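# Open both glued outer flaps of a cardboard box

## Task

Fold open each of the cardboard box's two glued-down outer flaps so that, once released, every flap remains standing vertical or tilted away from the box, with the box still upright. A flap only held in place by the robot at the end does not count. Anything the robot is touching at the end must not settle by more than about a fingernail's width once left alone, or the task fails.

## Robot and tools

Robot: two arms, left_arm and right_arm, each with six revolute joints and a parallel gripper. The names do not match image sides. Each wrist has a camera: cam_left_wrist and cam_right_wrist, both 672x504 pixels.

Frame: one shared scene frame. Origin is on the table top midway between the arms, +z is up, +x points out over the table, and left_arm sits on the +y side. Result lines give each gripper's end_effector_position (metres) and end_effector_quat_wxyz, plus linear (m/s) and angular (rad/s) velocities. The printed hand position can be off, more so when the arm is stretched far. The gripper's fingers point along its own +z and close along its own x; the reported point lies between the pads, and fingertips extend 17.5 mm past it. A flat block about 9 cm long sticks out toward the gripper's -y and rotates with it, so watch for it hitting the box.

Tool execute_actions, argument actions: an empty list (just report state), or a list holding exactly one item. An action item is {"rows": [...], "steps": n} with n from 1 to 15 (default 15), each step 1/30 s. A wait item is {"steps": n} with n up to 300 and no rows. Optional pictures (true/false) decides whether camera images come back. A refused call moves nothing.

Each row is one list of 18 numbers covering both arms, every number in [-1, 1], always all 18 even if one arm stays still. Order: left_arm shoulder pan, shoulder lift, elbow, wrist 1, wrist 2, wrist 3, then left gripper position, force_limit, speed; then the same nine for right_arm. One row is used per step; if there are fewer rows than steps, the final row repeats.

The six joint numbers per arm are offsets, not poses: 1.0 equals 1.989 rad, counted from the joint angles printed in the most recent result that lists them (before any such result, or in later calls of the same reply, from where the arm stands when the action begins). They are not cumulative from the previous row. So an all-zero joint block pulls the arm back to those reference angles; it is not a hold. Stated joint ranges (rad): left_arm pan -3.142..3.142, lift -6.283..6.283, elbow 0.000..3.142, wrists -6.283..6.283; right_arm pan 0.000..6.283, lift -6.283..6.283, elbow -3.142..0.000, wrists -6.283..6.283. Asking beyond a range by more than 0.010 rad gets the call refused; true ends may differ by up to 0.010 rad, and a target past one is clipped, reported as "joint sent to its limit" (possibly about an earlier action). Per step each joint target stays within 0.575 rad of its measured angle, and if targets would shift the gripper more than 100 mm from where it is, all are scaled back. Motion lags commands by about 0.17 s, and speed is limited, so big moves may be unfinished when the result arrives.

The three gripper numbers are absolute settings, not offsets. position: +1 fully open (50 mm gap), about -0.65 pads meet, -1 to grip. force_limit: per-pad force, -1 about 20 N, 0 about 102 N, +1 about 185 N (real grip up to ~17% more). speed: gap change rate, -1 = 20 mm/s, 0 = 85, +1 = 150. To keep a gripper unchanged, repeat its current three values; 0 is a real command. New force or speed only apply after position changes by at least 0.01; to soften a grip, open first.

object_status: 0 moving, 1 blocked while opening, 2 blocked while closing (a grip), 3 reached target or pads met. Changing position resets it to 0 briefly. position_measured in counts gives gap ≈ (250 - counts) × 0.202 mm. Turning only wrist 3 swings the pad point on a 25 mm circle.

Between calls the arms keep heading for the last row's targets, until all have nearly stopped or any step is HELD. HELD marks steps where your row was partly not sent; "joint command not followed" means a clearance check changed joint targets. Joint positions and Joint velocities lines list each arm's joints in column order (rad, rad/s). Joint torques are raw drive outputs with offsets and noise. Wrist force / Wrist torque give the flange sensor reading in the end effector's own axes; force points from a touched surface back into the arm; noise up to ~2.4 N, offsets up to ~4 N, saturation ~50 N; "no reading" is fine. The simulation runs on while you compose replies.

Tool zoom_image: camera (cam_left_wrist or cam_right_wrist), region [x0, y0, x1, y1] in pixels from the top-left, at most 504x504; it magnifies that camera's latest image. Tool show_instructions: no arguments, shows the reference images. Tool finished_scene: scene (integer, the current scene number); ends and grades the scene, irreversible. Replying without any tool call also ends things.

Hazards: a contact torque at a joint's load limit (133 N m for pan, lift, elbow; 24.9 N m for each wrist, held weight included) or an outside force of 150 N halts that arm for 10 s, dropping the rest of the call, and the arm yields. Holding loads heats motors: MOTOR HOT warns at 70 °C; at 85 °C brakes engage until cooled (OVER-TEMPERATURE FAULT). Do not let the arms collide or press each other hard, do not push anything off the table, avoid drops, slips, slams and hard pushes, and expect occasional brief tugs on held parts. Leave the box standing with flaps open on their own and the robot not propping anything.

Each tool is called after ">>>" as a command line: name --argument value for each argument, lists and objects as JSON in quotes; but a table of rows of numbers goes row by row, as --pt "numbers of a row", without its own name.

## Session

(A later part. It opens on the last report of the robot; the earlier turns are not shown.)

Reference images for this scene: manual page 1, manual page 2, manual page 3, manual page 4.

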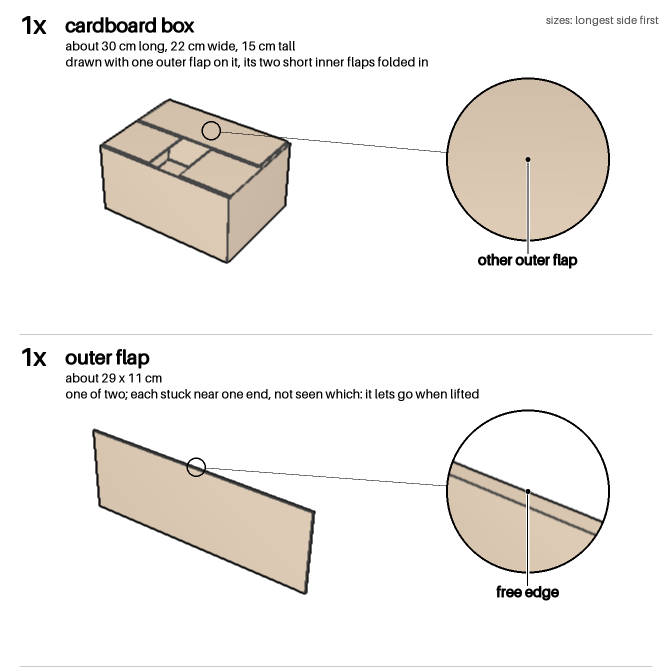

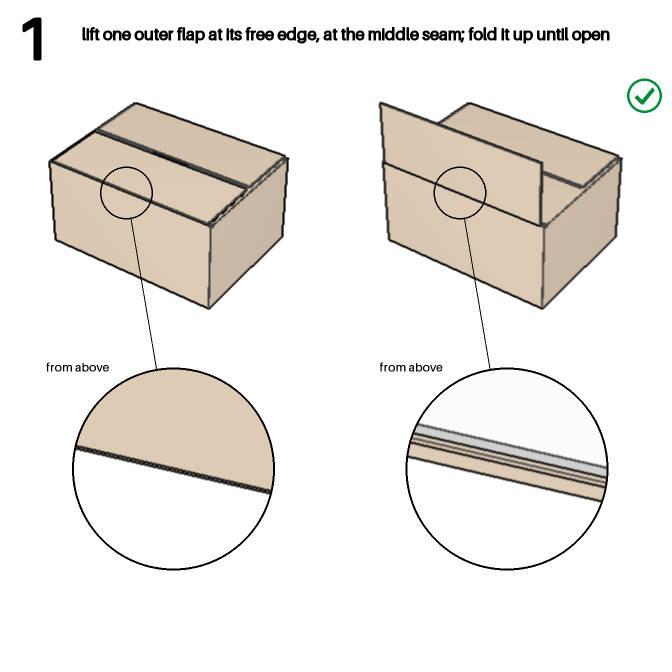

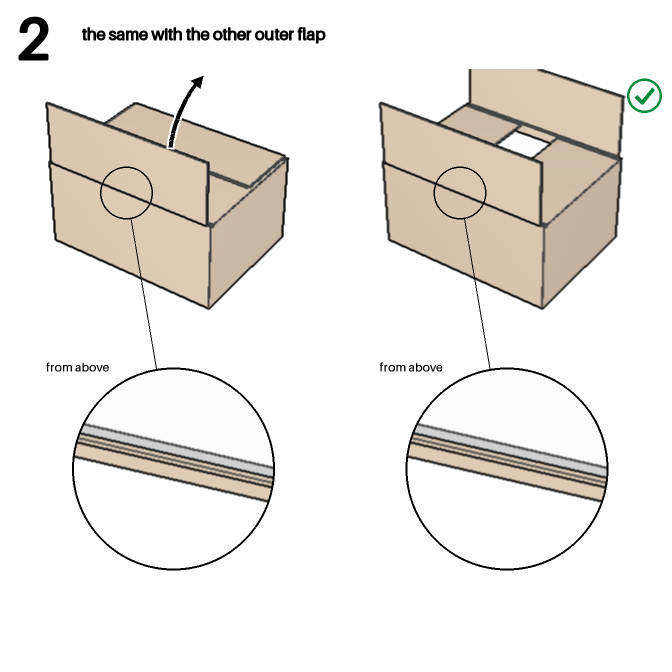

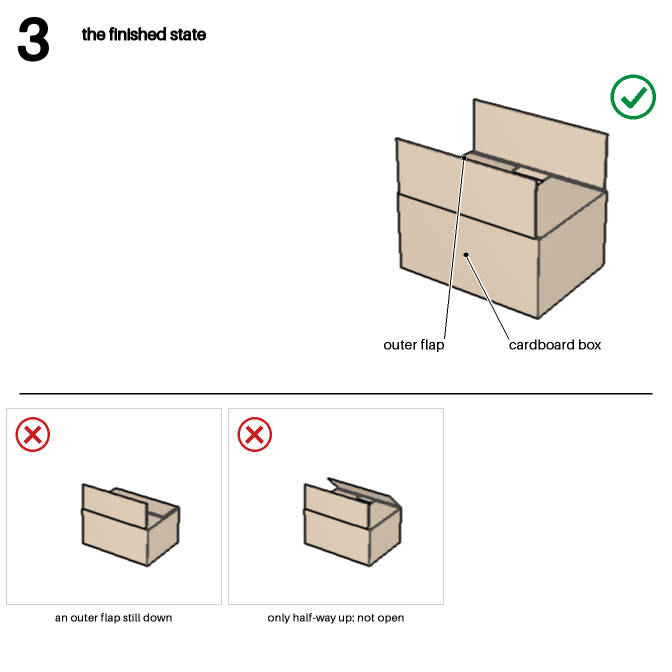

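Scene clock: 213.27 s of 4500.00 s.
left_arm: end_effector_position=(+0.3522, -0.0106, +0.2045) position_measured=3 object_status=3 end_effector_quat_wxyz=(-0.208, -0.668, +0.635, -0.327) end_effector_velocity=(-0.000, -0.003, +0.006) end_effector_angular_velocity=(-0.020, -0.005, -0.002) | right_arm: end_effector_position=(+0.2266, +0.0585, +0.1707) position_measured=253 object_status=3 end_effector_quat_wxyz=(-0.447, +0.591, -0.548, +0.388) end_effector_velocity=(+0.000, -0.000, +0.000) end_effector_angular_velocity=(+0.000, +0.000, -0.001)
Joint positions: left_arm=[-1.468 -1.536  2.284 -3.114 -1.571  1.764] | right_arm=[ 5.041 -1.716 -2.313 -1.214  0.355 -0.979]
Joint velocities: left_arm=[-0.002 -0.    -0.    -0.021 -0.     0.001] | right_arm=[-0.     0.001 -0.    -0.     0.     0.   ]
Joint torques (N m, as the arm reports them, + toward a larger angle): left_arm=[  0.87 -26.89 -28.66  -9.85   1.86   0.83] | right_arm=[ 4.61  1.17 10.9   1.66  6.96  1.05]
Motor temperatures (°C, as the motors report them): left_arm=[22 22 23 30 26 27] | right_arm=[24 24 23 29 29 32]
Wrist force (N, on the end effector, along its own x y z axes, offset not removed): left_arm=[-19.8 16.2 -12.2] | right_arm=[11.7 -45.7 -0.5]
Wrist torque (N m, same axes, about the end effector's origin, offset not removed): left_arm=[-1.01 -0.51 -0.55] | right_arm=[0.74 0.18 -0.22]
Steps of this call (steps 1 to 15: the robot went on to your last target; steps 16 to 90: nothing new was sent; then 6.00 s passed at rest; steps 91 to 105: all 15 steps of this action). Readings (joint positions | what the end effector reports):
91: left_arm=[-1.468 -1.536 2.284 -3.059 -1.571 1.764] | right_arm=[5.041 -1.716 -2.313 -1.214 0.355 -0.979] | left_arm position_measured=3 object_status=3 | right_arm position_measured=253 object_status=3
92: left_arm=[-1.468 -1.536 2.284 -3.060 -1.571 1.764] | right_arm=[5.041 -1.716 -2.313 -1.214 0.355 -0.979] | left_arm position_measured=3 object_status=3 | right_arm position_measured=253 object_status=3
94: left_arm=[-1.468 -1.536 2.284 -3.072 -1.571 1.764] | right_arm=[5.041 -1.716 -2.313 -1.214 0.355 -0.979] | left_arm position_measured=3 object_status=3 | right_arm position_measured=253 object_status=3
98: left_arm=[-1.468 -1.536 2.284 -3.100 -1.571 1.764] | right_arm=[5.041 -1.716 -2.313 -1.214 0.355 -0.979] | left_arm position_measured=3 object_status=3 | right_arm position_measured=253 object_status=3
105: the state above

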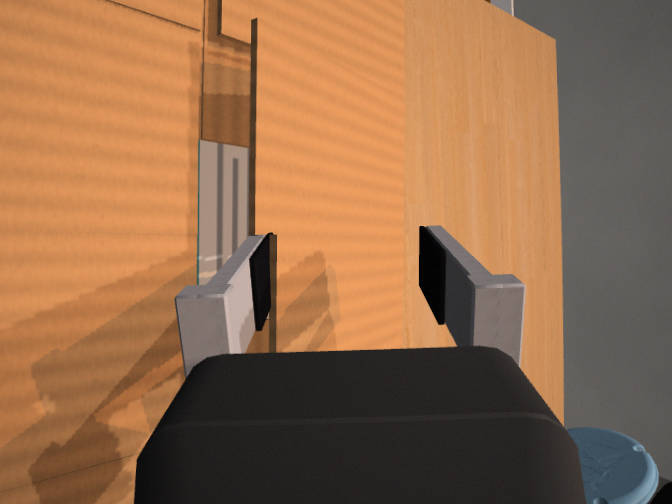

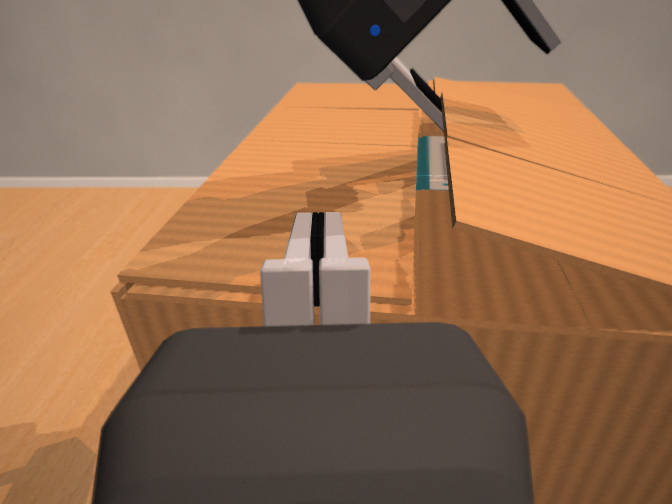

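>>> execute_actions --actions '[{"rows":[[0,-0.0043,-0.0044,0.0077,0,0,1,0,0,0,0,0,0,0,0,-1,0,0],[0,-0.0086,-0.0087,0.0154,0,0,1,0,0,0,0,0,0,0,0,-1,0,0]],"steps":15}]'

Scene clock: 219.47 s of 4500.00 s.
left_arm: end_effector_position=(+0.3527, -0.0126, +0.2153) position_measured=3 object_status=3 end_effector_quat_wxyz=(-0.209, -0.668, +0.634, -0.329) end_effector_velocity=(+0.000, -0.001, +0.004) end_effector_angular_velocity=(-0.002, -0.000, +0.000) | right_arm: end_effector_position=(+0.2266, +0.0585, +0.1706) position_measured=253 object_status=3 end_effector_quat_wxyz=(-0.447, +0.591, -0.548, +0.388) end_effector_velocity=(-0.000, -0.000, -0.001) end_effector_angular_velocity=(-0.000, +0.001, -0.001)
Joint positions: left_arm=[-1.468 -1.552  2.267 -3.085 -1.571  1.764] | right_arm=[ 5.041 -1.716 -2.313 -1.214  0.355 -0.979]
Joint velocities: left_arm=[-0.    -0.005 -0.006  0.009  0.    -0.   ] | right_arm=[-0.    -0.001 -0.     0.001  0.001  0.   ]
Joint torques (N m, as the arm reports them, + toward a larger angle): left_arm=[  8.88 -31.72 -29.65  -3.62   6.55   0.83] | right_arm=[5.12 1.34 8.68 3.43 6.96 0.89]
Motor temperatures (°C, as the motors report them): left_arm=[22 22 23 30 26 27] | right_arm=[24 24 23 29 29 32]
Wrist force (N, on the end effector, along its own x y z axes, offset not removed): left_arm=[-3.5 22.4 0.0] | right_arm=[6.3 -45.6 4.7]
Wrist torque (N m, same axes, about the end effector's origin, offset not removed): left_arm=[-0.39 0.23 -0.35] | right_arm=[0.64 0.30 -0.12]
Steps of this call (steps 1 to 15: the robot went on to your last target; steps 16 to 90: nothing new was sent; then 2.70 s passed at rest; steps 91 to 105: all 15 steps of this action). Readings (joint positions | what the end effector reports):
91: left_arm=[-1.468 -1.536 2.284 -3.117 -1.571 1.764] | right_arm=[5.041 -1.716 -2.313 -1.214 0.355 -0.979] | left_arm position_measured=3 object_status=3 | right_arm position_measured=253 object_status=3
92: left_arm=[-1.468 -1.537 2.283 -3.116 -1.571 1.764] | right_arm=[5.041 -1.716 -2.313 -1.214 0.355 -0.979] | left_arm position_measured=3 object_status=3 | right_arm position_measured=253 object_status=3
94: left_arm=[-1.468 -1.542 2.278 -3.106 -1.571 1.764] | right_arm=[5.041 -1.716 -2.313 -1.214 0.355 -0.979] | left_arm position_measured=3 object_status=3 | right_arm position_measured=253 object_status=3
98: left_arm=[-1.468 -1.549 2.270 -3.092 -1.571 1.764] | right_arm=[5.041 -1.716 -2.313 -1.214 0.355 -0.979] | left_arm position_measured=3 object_status=3 | right_arm position_measured=253 object_status=3
105: the state above

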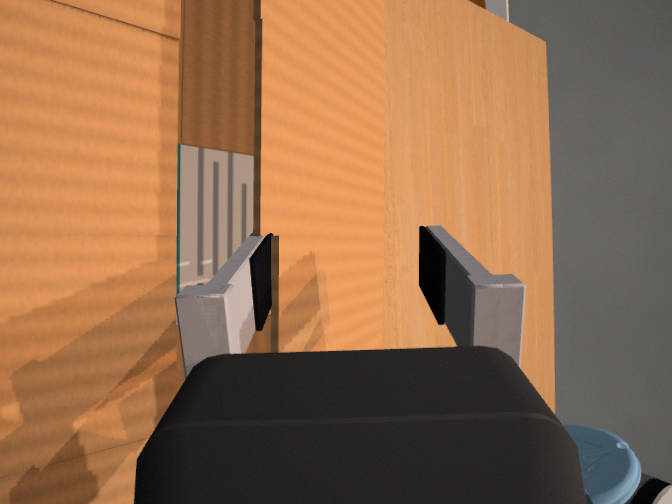

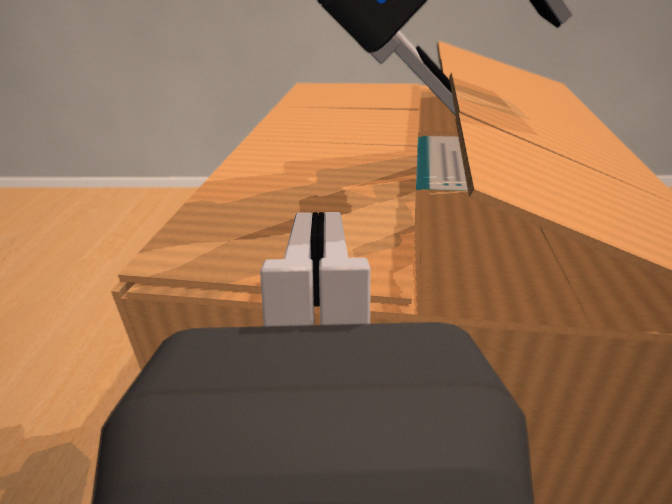

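>>> execute_actions --actions '[{"rows":[[-0.003,0.002,-0.0166,0.0142,0,0,1,0,0,0,0,0,0,0,0,-1,0,0],[-0.003,0.0045,-0.033,0.0285,0,0,1,0,0,0,0,0,0,0,0,-1,0,0],[-0.003,0.0067,-0.05,0.0427,0,0,1,0,0,0,0,0,0,0,0,-1,0,0],[-0.003,0.0089,-0.0664,0.0569,0,0,1,0,0,0,0,0,0,0,0,-1,0,0]],"steps":15}]' --pictures false

>>> execute_actions --actions '[{"steps":15}]'

Scene clock: 231.03 s of 4500.00 s.
left_arm: end_effector_position=(+0.3575, -0.0466, +0.2488) position_measured=3 object_status=3 end_effector_quat_wxyz=(-0.210, -0.666, +0.636, -0.328) end_effector_velocity=(+0.002, -0.015, +0.017) end_effector_angular_velocity=(-0.002, -0.001, -0.002) | right_arm: end_effector_position=(+0.2266, +0.0585, +0.1707) position_measured=253 object_status=3 end_effector_quat_wxyz=(-0.447, +0.591, -0.548, +0.388) end_effector_velocity=(-0.000, -0.000, +0.001) end_effector_angular_velocity=(+0.002, +0.001, -0.000)
Joint positions: left_arm=[-1.474 -1.536  2.142 -2.978 -1.571  1.764] | right_arm=[ 5.041 -1.716 -2.313 -1.214  0.355 -0.979]
Joint velocities: left_arm=[-0.002  0.009 -0.059  0.048  0.     0.001] | right_arm=[ 0.     0.002  0.    -0.     0.     0.   ]
Joint torques (N m, as the arm reports them, + toward a larger angle): left_arm=[  4.54 -13.33 -31.4   -3.19   6.98   0.71] | right_arm=[ 5.27  1.25 10.99  1.19  6.88  0.74]
Motor temperatures (°C, as the motors report them): left_arm=[22 22 23 30 26 27] | right_arm=[24 24 23 29 29 32]
Wrist force (N, on the end effector, along its own x y z axes, offset not removed): left_arm=[-5.8 26.0 -13.5] | right_arm=[9.9 -47.2 -0.9]
Wrist torque (N m, same axes, about the end effector's origin, offset not removed): left_arm=[-0.67 -0.10 -0.43] | right_arm=[0.86 0.46 -0.19]
Steps of this call (steps 1 to 15: the robot went on to your last target; steps 16 to 90: nothing new was sent; then 8.07 s passed at rest; steps 91 to 105: all 15 steps of this action). Readings (joint positions | what the end effector reports):
91: left_arm=[-1.468 -1.553 2.266 -3.084 -1.571 1.764] | right_arm=[5.041 -1.716 -2.313 -1.214 0.355 -0.979] | left_arm position_measured=3 object_status=3 | right_arm position_measured=253 object_status=3
92: left_arm=[-1.468 -1.553 2.264 -3.082 -1.571 1.764] | right_arm=[5.041 -1.716 -2.313 -1.214 0.355 -0.979] | left_arm position_measured=3 object_status=3 | right_arm position_measured=253 object_status=3
94: left_arm=[-1.470 -1.550 2.245 -3.065 -1.571 1.764] | right_arm=[5.041 -1.716 -2.313 -1.214 0.355 -0.979] | left_arm position_measured=3 object_status=3 | right_arm position_measured=253 object_status=3
98: left_arm=[-1.473 -1.541 2.180 -3.010 -1.571 1.764] | right_arm=[5.041 -1.716 -2.313 -1.214 0.355 -0.979] | left_arm position_measured=3 object_status=3 | right_arm position_measured=253 object_status=3
105: the state above

Scene clock: 231.53 s of 4500.00 s.
left_arm: end_effector_position=(+0.3579, -0.0484, +0.2509) position_measured=3 object_status=3 end_effector_quat_wxyz=(-0.210, -0.666, +0.636, -0.328) end_effector_velocity=(+0.001, +0.000, -0.000) end_effector_angular_velocity=(+0.001, +0.000, +0.001) | right_arm: end_effector_position=(+0.2266, +0.0585, +0.1706) position_measured=253 object_status=3 end_effector_quat_wxyz=(-0.447, +0.591, -0.548, +0.388) end_effector_velocity=(+0.000, -0.000, +0.001) end_effector_angular_velocity=(+0.001, -0.000, -0.000)
Joint positions: left_arm=[-1.474 -1.535  2.135 -2.972 -1.571  1.764] | right_arm=[ 5.041 -1.716 -2.313 -1.214  0.355 -0.979]
Joint velocities: left_arm=[ 0.001  0.    -0.     0.001 -0.    -0.   ] | right_arm=[-0.     0.002 -0.    -0.001 -0.001  0.001]
Joint torques (N m, as the arm reports them, + toward a larger angle): left_arm=[  6.37 -14.58 -31.84  -3.57   8.77   0.67] | right_arm=[4.58 2.34 9.56 0.68 7.03 0.94]
Motor temperatures (°C, as the motors report them): left_arm=[22 22 23 30 26 27] | right_arm=[24 24 23 29 29 32]
Wrist force (N, on the end effector, along its own x y z axes, offset not removed): left_arm=[-3.6 28.9 -14.9] | right_arm=[10.7 -50.0 2.3]
Wrist torque (N m, same axes, about the end effector's origin, offset not removed): left_arm=[-0.31 -0.38 -0.50] | right_arm=[0.39 0.28 -0.13]
Steps of this call (steps 1 to 15: the robot went on to your last target). Readings (joint positions | what the end effector reports):
1: left_arm=[-1.474 -1.535 2.141 -2.977 -1.571 1.764] | right_arm=[5.041 -1.716 -2.313 -1.214 0.355 -0.979] | left_arm position_measured=3 object_status=3 | right_arm position_measured=253 object_status=3
2: left_arm=[-1.474 -1.535 2.139 -2.976 -1.571 1.764] | right_arm=[5.041 -1.716 -2.313 -1.214 0.355 -0.979] | left_arm position_measured=3 object_status=3 | right_arm position_measured=253 object_status=3
4: left_arm=[-1.474 -1.535 2.138 -2.974 -1.571 1.764] | right_arm=[5.041 -1.716 -2.313 -1.214 0.355 -0.979] | left_arm position_measured=3 object_status=3 | right_arm position_measured=253 object_status=3
8: left_arm=[-1.474 -1.535 2.136 -2.973 -1.571 1.764] | right_arm=[5.041 -1.716 -2.313 -1.214 0.355 -0.979] | left_arm position_measured=3 object_status=3 | right_arm position_measured=253 object_status=3
15: the state above
All arms were judged still, so your last target was given up. Only a new action makes them travel on or press farther. Fingers that are still opening or closing keep moving.

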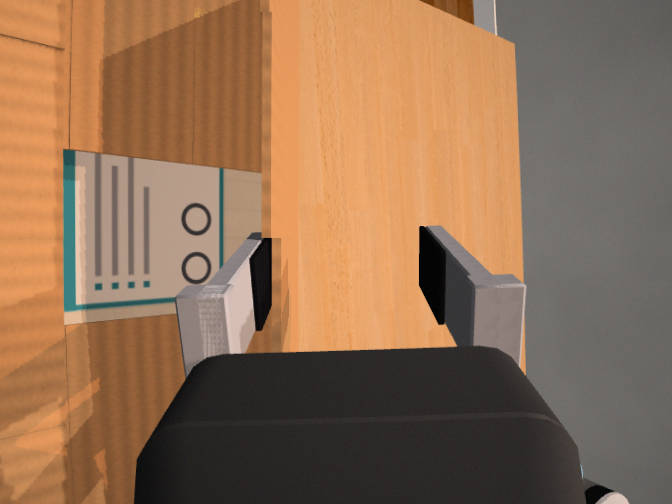

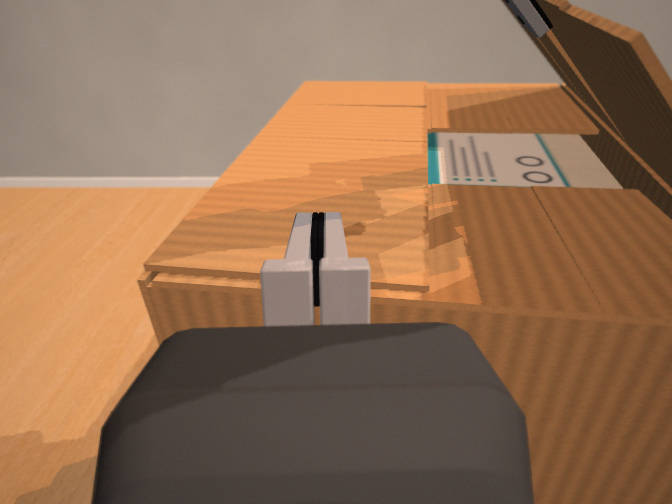

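>>> execute_actions --actions '[{"rows":[[-0.01,0,0,0,0,0,1,0,0,0,0,0,0,0,0,-1,0,0]],"steps":15}]' --pictures false

>>> execute_actions --actions '[{"rows":[[-0.002,0.0144,-0.0154,0.001,0,0,1,0,0,0,0,0,0,0,0,-1,0,0],[-0.004,0.029,-0.031,0.002,0,0,1,0,0,0,0,0,0,0,0,-1,0,0],[-0.0065,0.043,-0.046,0.003,0,0,1,0,0,0,0,0,0,0,0,-1,0,0],[-0.009,0.0575,-0.0616,0.004,0,0,1,0,0,0,0,0,0,0,0,-1,0,0],[-0.011,0.072,-0.077,0.005,0,0,1,0,0,0,0,0,0,0,0,-1,0,0],[-0.013,0.0863,-0.0924,0.006,0,0,1,0,0,0,0,0,0,0,0,-1,0,0]],"steps":15}]' --pictures false

>>> execute_actions --actions '[{"steps":18}]'

Scene clock: 246.40 s of 4500.00 s.
left_arm: end_effector_position=(+0.3472, -0.0540, +0.2509) position_measured=3 object_status=3 end_effector_quat_wxyz=(-0.213, -0.660, +0.643, -0.326) end_effector_velocity=(-0.004, -0.002, +0.001) end_effector_angular_velocity=(-0.002, -0.001, -0.008) | right_arm: end_effector_position=(+0.2266, +0.0585, +0.1706) position_measured=253 object_status=3 end_effector_quat_wxyz=(-0.447, +0.591, -0.548, +0.388) end_effector_velocity=(-0.000, +0.000, +0.000) end_effector_angular_velocity=(-0.001, +0.000, +0.001)
Joint positions: left_arm=[-1.493 -1.535  2.135 -2.972 -1.571  1.764] | right_arm=[ 5.041 -1.716 -2.313 -1.214  0.355 -0.979]
Joint velocities: left_arm=[-0.007 -0.    -0.001 -0.001 -0.     0.001] | right_arm=[ 0.     0.     0.     0.001  0.    -0.003]
Joint torques (N m, as the arm reports them, + toward a larger angle): left_arm=[ -6.72 -21.72 -17.51  -5.73  -3.3    0.79] | right_arm=[ 4.67  0.75 12.89  0.66  6.79  0.8 ]
Motor temperatures (°C, as the motors report them): left_arm=[22 22 23 30 26 27] | right_arm=[24 24 23 29 29 32]
Wrist force (N, on the end effector, along its own x y z axes, offset not removed): left_arm=[-2.3 -2.6 1.3] | right_arm=[4.6 -44.9 -6.6]
Wrist torque (N m, same axes, about the end effector's origin, offset not removed): left_arm=[-0.23 0.09 0.23] | right_arm=[0.62 0.42 -0.10]
Steps of this call (steps 1 to 90: nothing new was sent; then 11.37 s passed at rest; steps 91 to 105: all 15 steps of this action). Readings (joint positions | what the end effector reports):
91: left_arm=[-1.474 -1.535 2.135 -2.972 -1.571 1.764] | right_arm=[5.041 -1.716 -2.313 -1.214 0.355 -0.979] | left_arm position_measured=3 object_status=3 | right_arm position_measured=253 object_status=3
92: left_arm=[-1.476 -1.535 2.135 -2.972 -1.570 1.764] | right_arm=[5.041 -1.716 -2.313 -1.214 0.355 -0.979] | left_arm position_measured=3 object_status=3 | right_arm position_measured=253 object_status=3
94: left_arm=[-1.482 -1.535 2.135 -2.972 -1.570 1.764] | right_arm=[5.041 -1.716 -2.313 -1.214 0.355 -0.979] | left_arm position_measured=3 object_status=3 | right_arm position_measured=253 object_status=3
98: left_arm=[-1.490 -1.535 2.135 -2.972 -1.570 1.764] | right_arm=[5.041 -1.716 -2.313 -1.214 0.355 -0.979] | left_arm position_measured=3 object_status=3 | right_arm position_measured=253 object_status=3
105: the state above

Scene clock: 246.90 s of 4500.00 s.
left_arm: end_effector_position=(+0.3472, -0.1288, +0.2466) position_measured=3 object_status=3 end_effector_quat_wxyz=(-0.217, -0.652, +0.651, -0.324) end_effector_velocity=(-0.000, -0.047, -0.005) end_effector_angular_velocity=(-0.002, -0.000, -0.014) | right_arm: end_effector_position=(+0.2266, +0.0585, +0.1706) position_measured=253 object_status=3 end_effector_quat_wxyz=(-0.447, +0.591, -0.548, +0.388) end_effector_velocity=(-0.000, +0.000, -0.000) end_effector_angular_velocity=(-0.001, +0.001, -0.000)
Joint positions: left_arm=[-1.517 -1.376  1.965 -2.961 -1.571  1.764] | right_arm=[ 5.041 -1.716 -2.313 -1.214  0.355 -0.979]
Joint velocities: left_arm=[-0.014  0.099 -0.108  0.007 -0.    -0.   ] | right_arm=[ 0.    -0.     0.     0.     0.001 -0.001]
Joint torques (N m, as the arm reports them, + toward a larger angle): left_arm=[ -7.88 -29.07 -28.17  -2.91  -1.58   0.72] | right_arm=[ 5.62  0.7  10.66  0.61  7.21  0.75]
Motor temperatures (°C, as the motors report them): left_arm=[22 22 23 30 26 27] | right_arm=[24 24 23 29 29 32]
Wrist force (N, on the end effector, along its own x y z axes, offset not removed): left_arm=[-7.5 -1.1 3.2] | right_arm=[5.7 -45.7 -7.7]
Wrist torque (N m, same axes, about the end effector's origin, offset not removed): left_arm=[-0.05 0.90 0.35] | right_arm=[0.54 0.08 -0.21]
Steps of this call (steps 1 to 15: all 15 steps of this action). Readings (joint positions | what the end effector reports):
1: left_arm=[-1.493 -1.535 2.135 -2.972 -1.571 1.764] | right_arm=[5.041 -1.716 -2.313 -1.214 0.355 -0.979] | left_arm position_measured=3 object_status=3 | right_arm position_measured=253 object_status=3
2: left_arm=[-1.494 -1.533 2.133 -2.972 -1.571 1.764] | right_arm=[5.041 -1.716 -2.313 -1.214 0.355 -0.979] | left_arm position_measured=3 object_status=3 | right_arm position_measured=253 object_status=3
4: left_arm=[-1.497 -1.516 2.115 -2.971 -1.571 1.764] | right_arm=[5.041 -1.716 -2.313 -1.214 0.355 -0.979] | left_arm position_measured=3 object_status=3 | right_arm position_measured=253 object_status=3
8: left_arm=[-1.508 -1.442 2.036 -2.965 -1.571 1.764] | right_arm=[5.041 -1.716 -2.313 -1.214 0.355 -0.979] | left_arm position_measured=3 object_status=3 | right_arm position_measured=253 object_status=3
15: the state above

Scene clock: 247.50 s of 4500.00 s.
left_arm: end_effector_position=(+0.3471, -0.1348, +0.2460) position_measured=3 object_status=3 end_effector_quat_wxyz=(-0.217, -0.651, +0.651, -0.324) end_effector_velocity=(+0.001, +0.000, -0.000) end_effector_angular_velocity=(+0.001, +0.000, +0.001) | right_arm: end_effector_position=(+0.2266, +0.0585, +0.1706) position_measured=253 object_status=3 end_effector_quat_wxyz=(-0.447, +0.591, -0.548, +0.388) end_effector_velocity=(-0.000, -0.000, -0.000) end_effector_angular_velocity=(+0.001, +0.002, -0.001)
Joint positions: left_arm=[-1.519 -1.363  1.952 -2.96  -1.571  1.764] | right_arm=[ 5.041 -1.716 -2.313 -1.214  0.355 -0.979]
Joint velocities: left_arm=[ 0.001  0.001 -0.     0.    -0.     0.   ] | right_arm=[ 0.    -0.     0.     0.001  0.002  0.001]
Joint torques (N m, as the arm reports them, + toward a larger angle): left_arm=[ -7.25 -27.22 -30.45  -2.92   0.38   0.69] | right_arm=[ 4.71  0.87 11.62  0.67  7.01  0.74]
Motor temperatures (°C, as the motors report them): left_arm=[22 22 23 30 26 27] | right_arm=[24 24 23 29 29 32]
Wrist force (N, on the end effector, along its own x y z axes, offset not removed): left_arm=[-2.9 -2.4 3.3] | right_arm=[5.3 -44.8 -5.7]
Wrist torque (N m, same axes, about the end effector's origin, offset not removed): left_arm=[-0.40 0.07 -0.01] | right_arm=[0.51 0.08 -0.03]
Steps of this call (steps 1 to 18: the robot went on to your last target). Readings (joint positions | what the end effector reports):
1: left_arm=[-1.518 -1.373 1.962 -2.961 -1.571 1.764] | right_arm=[5.041 -1.716 -2.313 -1.214 0.355 -0.979] | left_arm position_measured=3 object_status=3 | right_arm position_measured=253 object_status=3
2: left_arm=[-1.518 -1.371 1.960 -2.961 -1.571 1.764] | right_arm=[5.041 -1.716 -2.313 -1.214 0.355 -0.979] | left_arm position_measured=3 object_status=3 | right_arm position_measured=253 object_status=3
4: left_arm=[-1.518 -1.368 1.956 -2.960 -1.571 1.764] | right_arm=[5.041 -1.716 -2.313 -1.214 0.355 -0.979] | left_arm position_measured=3 object_status=3 | right_arm position_measured=253 object_status=3
8: left_arm=[-1.519 -1.365 1.953 -2.960 -1.571 1.764] | right_arm=[5.041 -1.716 -2.313 -1.214 0.355 -0.979] | left_arm position_measured=3 object_status=3 | right_arm position_measured=253 object_status=3
18: the state above

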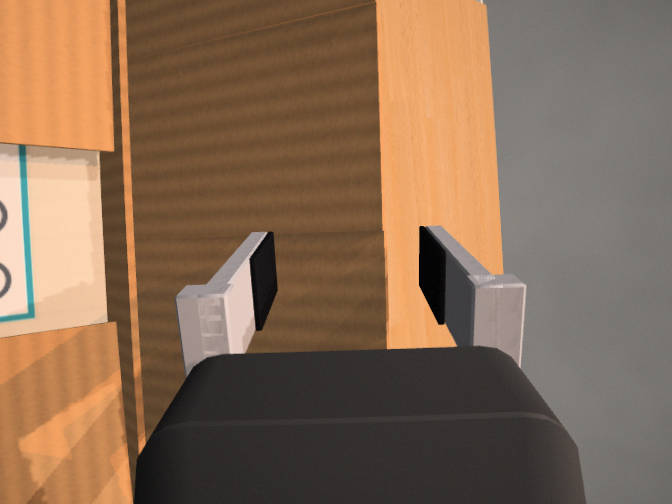

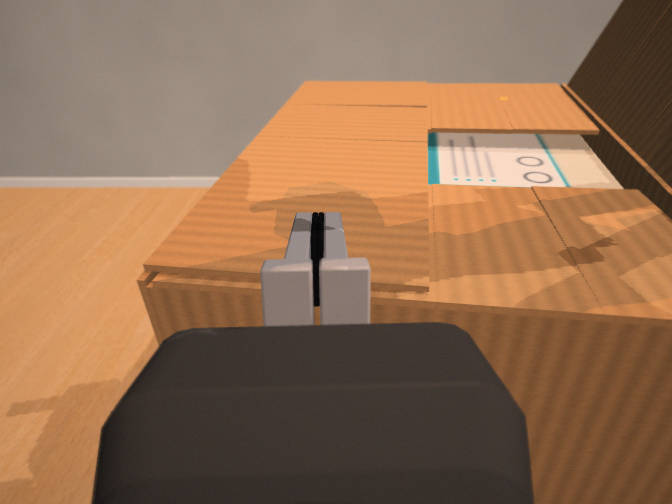

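>>> execute_actions --actions '[{"rows":[[-0.001,0.01,-0.0094,0,0,0,1,0,0,0,0,0,0,0,0,-1,0,0],[-0.003,0.0195,-0.019,-0.001,0,0,1,0,0,0,0,0,0,0,0,-1,0,0],[-0.004,0.029,-0.028,-0.001,0,0,1,0,0,0,0,0,0,0,0,-1,0,0]],"steps":15}]' --pictures false

>>> execute_actions --actions '[{"steps":12}]'

>>> execute_actions --actions '[{"rows":[[0,-0.0215,0.008,0.013,0,0,1,0,0,0,0.006,0.0025,-0.0085,0,0,-1,0,0],[0,-0.043,0.0165,0.0265,0,0,1,0,0,0,0.012,0.005,-0.017,0,0,-1,0,0],[0,-0.0645,0.025,0.04,0,0,1,0,0,0,0.012,0.005,-0.017,0,0,-1,0,0],[0,-0.086,0.033,0.053,0,0,1,0,0,0,0.012,0.005,-0.017,0,0,-1,0,0]],"steps":15}]' --pictures false

>>> execute_actions --actions '[{"steps":20}]'

Scene clock: 261.00 s of 4500.00 s.
left_arm: end_effector_position=(+0.3464, -0.1589, +0.2399) position_measured=3 object_status=3 end_effector_quat_wxyz=(-0.219, -0.649, +0.654, -0.323) end_effector_velocity=(+0.001, -0.008, -0.003) end_effector_angular_velocity=(+0.002, +0.000, -0.001) | right_arm: end_effector_position=(+0.2266, +0.0585, +0.1706) position_measured=253 object_status=3 end_effector_quat_wxyz=(-0.447, +0.591, -0.548, +0.388) end_effector_velocity=(-0.000, +0.000, -0.000) end_effector_angular_velocity=(-0.002, -0.000, +0.000)
Joint positions: left_arm=[-1.527 -1.308  1.898 -2.962 -1.571  1.764] | right_arm=[ 5.041 -1.716 -2.313 -1.214  0.355 -0.979]
Joint velocities: left_arm=[-0.001  0.02  -0.019 -0.     0.    -0.   ] | right_arm=[ 0.    -0.001  0.001 -0.002  0.    -0.   ]
Joint torques (N m, as the arm reports them, + toward a larger angle): left_arm=[ -5.03 -32.25 -27.03  -5.64   1.31   0.67] | right_arm=[ 4.64  1.04 11.72  0.9   7.08  0.91]
Motor temperatures (°C, as the motors report them): left_arm=[22 22 23 30 26 27] | right_arm=[24 24 23 29 29 32]
Wrist force (N, on the end effector, along its own x y z axes, offset not removed): left_arm=[-1.2 -2.3 -0.1] | right_arm=[7.8 -44.2 -7.8]
Wrist torque (N m, same axes, about the end effector's origin, offset not removed): left_arm=[-0.22 0.03 0.09] | right_arm=[0.68 -0.28 -0.29]
Steps of this call (steps 1 to 15: the robot went on to your last target; steps 16 to 90: nothing new was sent; then 10.00 s passed at rest; steps 91 to 105: all 15 steps of this action). Readings (joint positions | what the end effector reports):
91: left_arm=[-1.519 -1.363 1.951 -2.960 -1.571 1.764] | right_arm=[5.041 -1.716 -2.313 -1.214 0.355 -0.979] | left_arm position_measured=3 object_status=3 | right_arm position_measured=253 object_status=3
92: left_arm=[-1.519 -1.362 1.950 -2.960 -1.571 1.764] | right_arm=[5.041 -1.716 -2.313 -1.214 0.355 -0.979] | left_arm position_measured=3 object_status=3 | right_arm position_measured=253 object_status=3
94: left_arm=[-1.521 -1.349 1.938 -2.960 -1.571 1.764] | right_arm=[5.041 -1.716 -2.313 -1.214 0.355 -0.979] | left_arm position_measured=3 object_status=3 | right_arm position_measured=253 object_status=3
98: left_arm=[-1.525 -1.322 1.912 -2.962 -1.571 1.764] | right_arm=[5.041 -1.716 -2.313 -1.214 0.355 -0.979] | left_arm position_measured=3 object_status=3 | right_arm position_measured=253 object_status=3
105: the state above

Scene clock: 261.40 s of 4500.00 s.
left_arm: end_effector_position=(+0.3464, -0.1600, +0.2396) position_measured=3 object_status=3 end_effector_quat_wxyz=(-0.219, -0.649, +0.654, -0.323) end_effector_velocity=(-0.000, -0.001, +0.000) end_effector_angular_velocity=(-0.001, -0.001, -0.001) | right_arm: end_effector_position=(+0.2266, +0.0585, +0.1706) position_measured=253 object_status=3 end_effector_quat_wxyz=(-0.447, +0.591, -0.548, +0.388) end_effector_velocity=(-0.000, +0.001, +0.000) end_effector_angular_velocity=(-0.000, +0.001, +0.000)
Joint positions: left_arm=[-1.527 -1.306  1.896 -2.962 -1.571  1.764] | right_arm=[ 5.041 -1.716 -2.313 -1.214  0.355 -0.979]
Joint velocities: left_arm=[-0.     0.001 -0.002  0.     0.     0.001] | right_arm=[ 0.    -0.     0.001 -0.     0.001 -0.001]
Joint torques (N m, as the arm reports them, + toward a larger angle): left_arm=[ -7.   -28.49 -27.47  -5.63  -0.24   0.65] | right_arm=[ 4.32  2.7  12.5   0.75  7.16  0.81]
Motor temperatures (°C, as the motors report them): left_arm=[22 22 23 30 26 27] | right_arm=[24 24 23 29 29 32]
Wrist force (N, on the end effector, along its own x y z axes, offset not removed): left_arm=[-4.1 -3.8 1.2] | right_arm=[4.3 -44.2 -7.8]
Wrist torque (N m, same axes, about the end effector's origin, offset not removed): left_arm=[-0.57 0.47 0.12] | right_arm=[0.58 0.28 -0.14]
Steps of this call (steps 1 to 12: the robot went on to your last target). Readings (joint positions | what the end effector reports):
1: left_arm=[-1.527 -1.308 1.898 -2.962 -1.571 1.764] | right_arm=[5.041 -1.716 -2.313 -1.214 0.355 -0.979] | left_arm position_measured=3 object_status=3 | right_arm position_measured=253 object_status=3
2: left_arm=[-1.527 -1.307 1.897 -2.962 -1.571 1.764] | right_arm=[5.041 -1.716 -2.313 -1.214 0.355 -0.979] | left_arm position_measured=3 object_status=3 | right_arm position_measured=253 object_status=3
4: left_arm=[-1.527 -1.307 1.897 -2.962 -1.571 1.764] | right_arm=[5.041 -1.716 -2.313 -1.214 0.355 -0.979] | left_arm position_measured=3 object_status=3 | right_arm position_measured=253 object_status=3
8: left_arm=[-1.527 -1.306 1.896 -2.962 -1.571 1.764] | right_arm=[5.041 -1.716 -2.313 -1.214 0.355 -0.979] | left_arm position_measured=3 object_status=3 | right_arm position_measured=253 object_status=3
12: the state above

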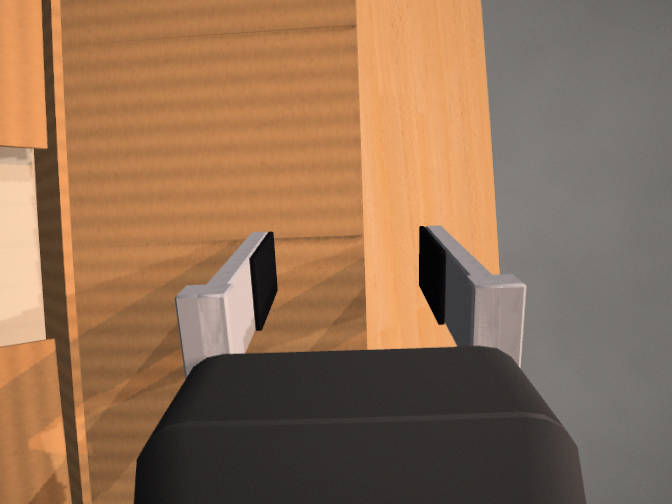

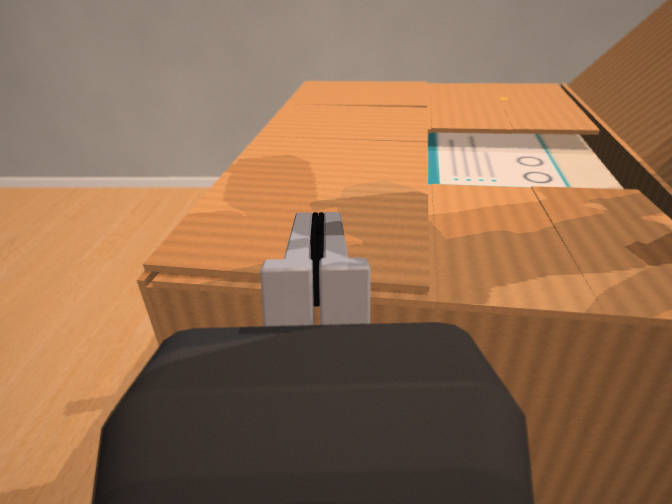

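Scene clock: 261.90 s of 4500.00 s.
left_arm: end_effector_position=(+0.3376, -0.1134, +0.2854) position_measured=3 object_status=3 end_effector_quat_wxyz=(-0.219, -0.649, +0.654, -0.323) end_effector_velocity=(-0.004, +0.022, +0.020) end_effector_angular_velocity=(-0.002, -0.000, +0.000) | right_arm: end_effector_position=(+0.2266, +0.0586, +0.1801) position_measured=253 object_status=3 end_effector_quat_wxyz=(-0.447, +0.591, -0.548, +0.388) end_effector_velocity=(-0.000, +0.000, +0.003) end_effector_angular_velocity=(+0.000, -0.000, -0.000)
Joint positions: left_arm=[-1.527 -1.467  1.958 -2.862 -1.571  1.764] | right_arm=[ 5.041 -1.693 -2.304 -1.247  0.355 -0.979]
Joint velocities: left_arm=[ 0.    -0.074  0.028  0.045  0.     0.   ] | right_arm=[ 0.     0.006  0.003 -0.01  -0.     0.001]
Joint torques (N m, as the arm reports them, + toward a larger angle): left_arm=[ -0.73 -37.54 -18.65  -2.48  -0.64   0.65] | right_arm=[ 5.82 35.21 26.38 -0.38 -4.17  0.77]
Motor temperatures (°C, as the motors report them): left_arm=[22 22 23 30 26 27] | right_arm=[24 24 23 29 29 32]
Wrist force (N, on the end effector, along its own x y z axes, offset not removed): left_arm=[-1.5 -2.8 3.0] | right_arm=[-2.5 -1.3 -0.5]
Wrist torque (N m, same axes, about the end effector's origin, offset not removed): left_arm=[-0.35 0.41 0.03] | right_arm=[0.04 0.47 -0.10]
Steps of this call (steps 1 to 15: all 15 steps of this action). Readings (joint positions | what the end effector reports):
1: left_arm=[-1.527 -1.306 1.896 -2.962 -1.571 1.764] | right_arm=[5.041 -1.716 -2.313 -1.214 0.355 -0.979] | left_arm position_measured=3 object_status=3 | right_arm position_measured=253 object_status=3
2: left_arm=[-1.527 -1.308 1.897 -2.960 -1.571 1.764] | right_arm=[5.041 -1.715 -2.313 -1.215 0.355 -0.979] | left_arm position_measured=3 object_status=3 | right_arm position_measured=253 object_status=3
4: left_arm=[-1.527 -1.332 1.908 -2.944 -1.571 1.764] | right_arm=[5.041 -1.708 -2.310 -1.225 0.356 -0.979] | left_arm position_measured=3 object_status=3 | right_arm position_measured=253 object_status=3
8: left_arm=[-1.527 -1.417 1.940 -2.892 -1.571 1.764] | right_arm=[5.041 -1.698 -2.306 -1.240 0.356 -0.979] | left_arm position_measured=3 object_status=3 | right_arm position_measured=253 object_status=3
15: the state above

Scene clock: 262.57 s of 4500.00 s.
left_arm: end_effector_position=(+0.3371, -0.1106, +0.2881) position_measured=3 object_status=3 end_effector_quat_wxyz=(-0.219, -0.649, +0.654, -0.323) end_effector_velocity=(-0.000, -0.000, +0.001) end_effector_angular_velocity=(-0.001, -0.000, -0.001) | right_arm: end_effector_position=(+0.2266, +0.0586, +0.1805) position_measured=253 object_status=3 end_effector_quat_wxyz=(-0.447, +0.591, -0.548, +0.388) end_effector_velocity=(+0.000, +0.000, +0.000) end_effector_angular_velocity=(-0.000, -0.002, +0.001)
Joint positions: left_arm=[-1.527 -1.477  1.962 -2.857 -1.571  1.764] | right_arm=[ 5.041 -1.692 -2.303 -1.248  0.355 -0.979]
Joint velocities: left_arm=[-0.    -0.    -0.001 -0.    -0.     0.   ] | right_arm=[-0.     0.001 -0.    -0.001 -0.002 -0.   ]
Joint torques (N m, as the arm reports them, + toward a larger angle): left_arm=[  5.05 -37.96 -17.52  -2.45  -0.66   0.65] | right_arm=[ 6.18 33.53 28.18  0.13 -4.49  1.01]
Motor temperatures (°C, as the motors report them): left_arm=[22 22 23 30 26 27] | right_arm=[24 24 23 29 29 32]
Wrist force (N, on the end effector, along its own x y z axes, offset not removed): left_arm=[-0.6 -1.6 2.1] | right_arm=[-0.6 -0.5 1.7]
Wrist torque (N m, same axes, about the end effector's origin, offset not removed): left_arm=[-0.27 0.03 -0.02] | right_arm=[0.16 -0.02 -0.14]
Steps of this call (steps 1 to 15: the robot went on to your last target; steps 16 to 20: nothing new was sent). Readings (joint positions | what the end effector reports):
1: left_arm=[-1.527 -1.469 1.959 -2.861 -1.571 1.764] | right_arm=[5.041 -1.693 -2.304 -1.247 0.355 -0.979] | left_arm position_measured=3 object_status=3 | right_arm position_measured=253 object_status=3
2: left_arm=[-1.527 -1.471 1.960 -2.860 -1.571 1.764] | right_arm=[5.041 -1.692 -2.304 -1.247 0.355 -0.979] | left_arm position_measured=3 object_status=3 | right_arm position_measured=253 object_status=3
4: left_arm=[-1.527 -1.473 1.960 -2.859 -1.571 1.764] | right_arm=[5.041 -1.692 -2.303 -1.247 0.355 -0.979] | left_arm position_measured=3 object_status=3 | right_arm position_measured=253 object_status=3
8: left_arm=[-1.527 -1.475 1.961 -2.857 -1.571 1.764] | right_arm=[5.041 -1.692 -2.303 -1.248 0.355 -0.979] | left_arm position_measured=3 object_status=3 | right_arm position_measured=253 object_status=3
20: the state above
All arms were judged still, so your last target was given up. Only a new action makes them travel on or press farther. Fingers that are still opening or closing keep moving.

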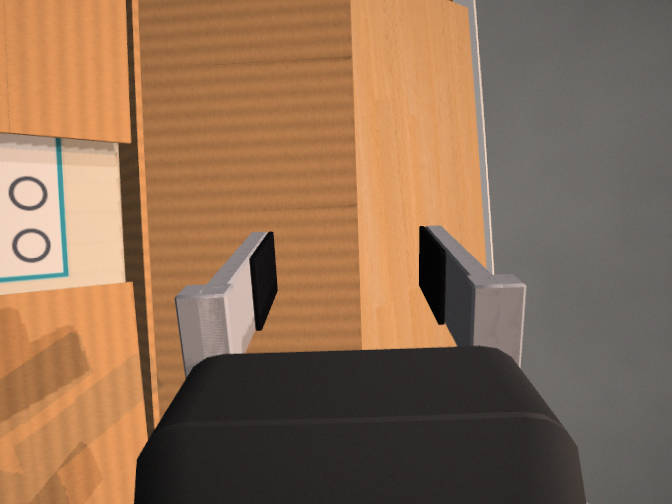

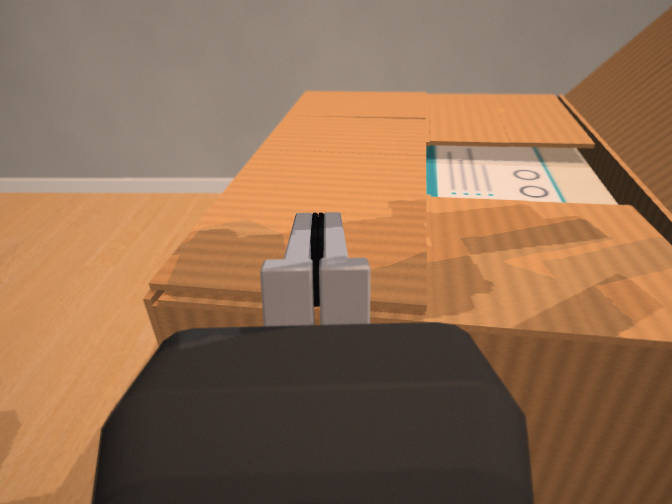

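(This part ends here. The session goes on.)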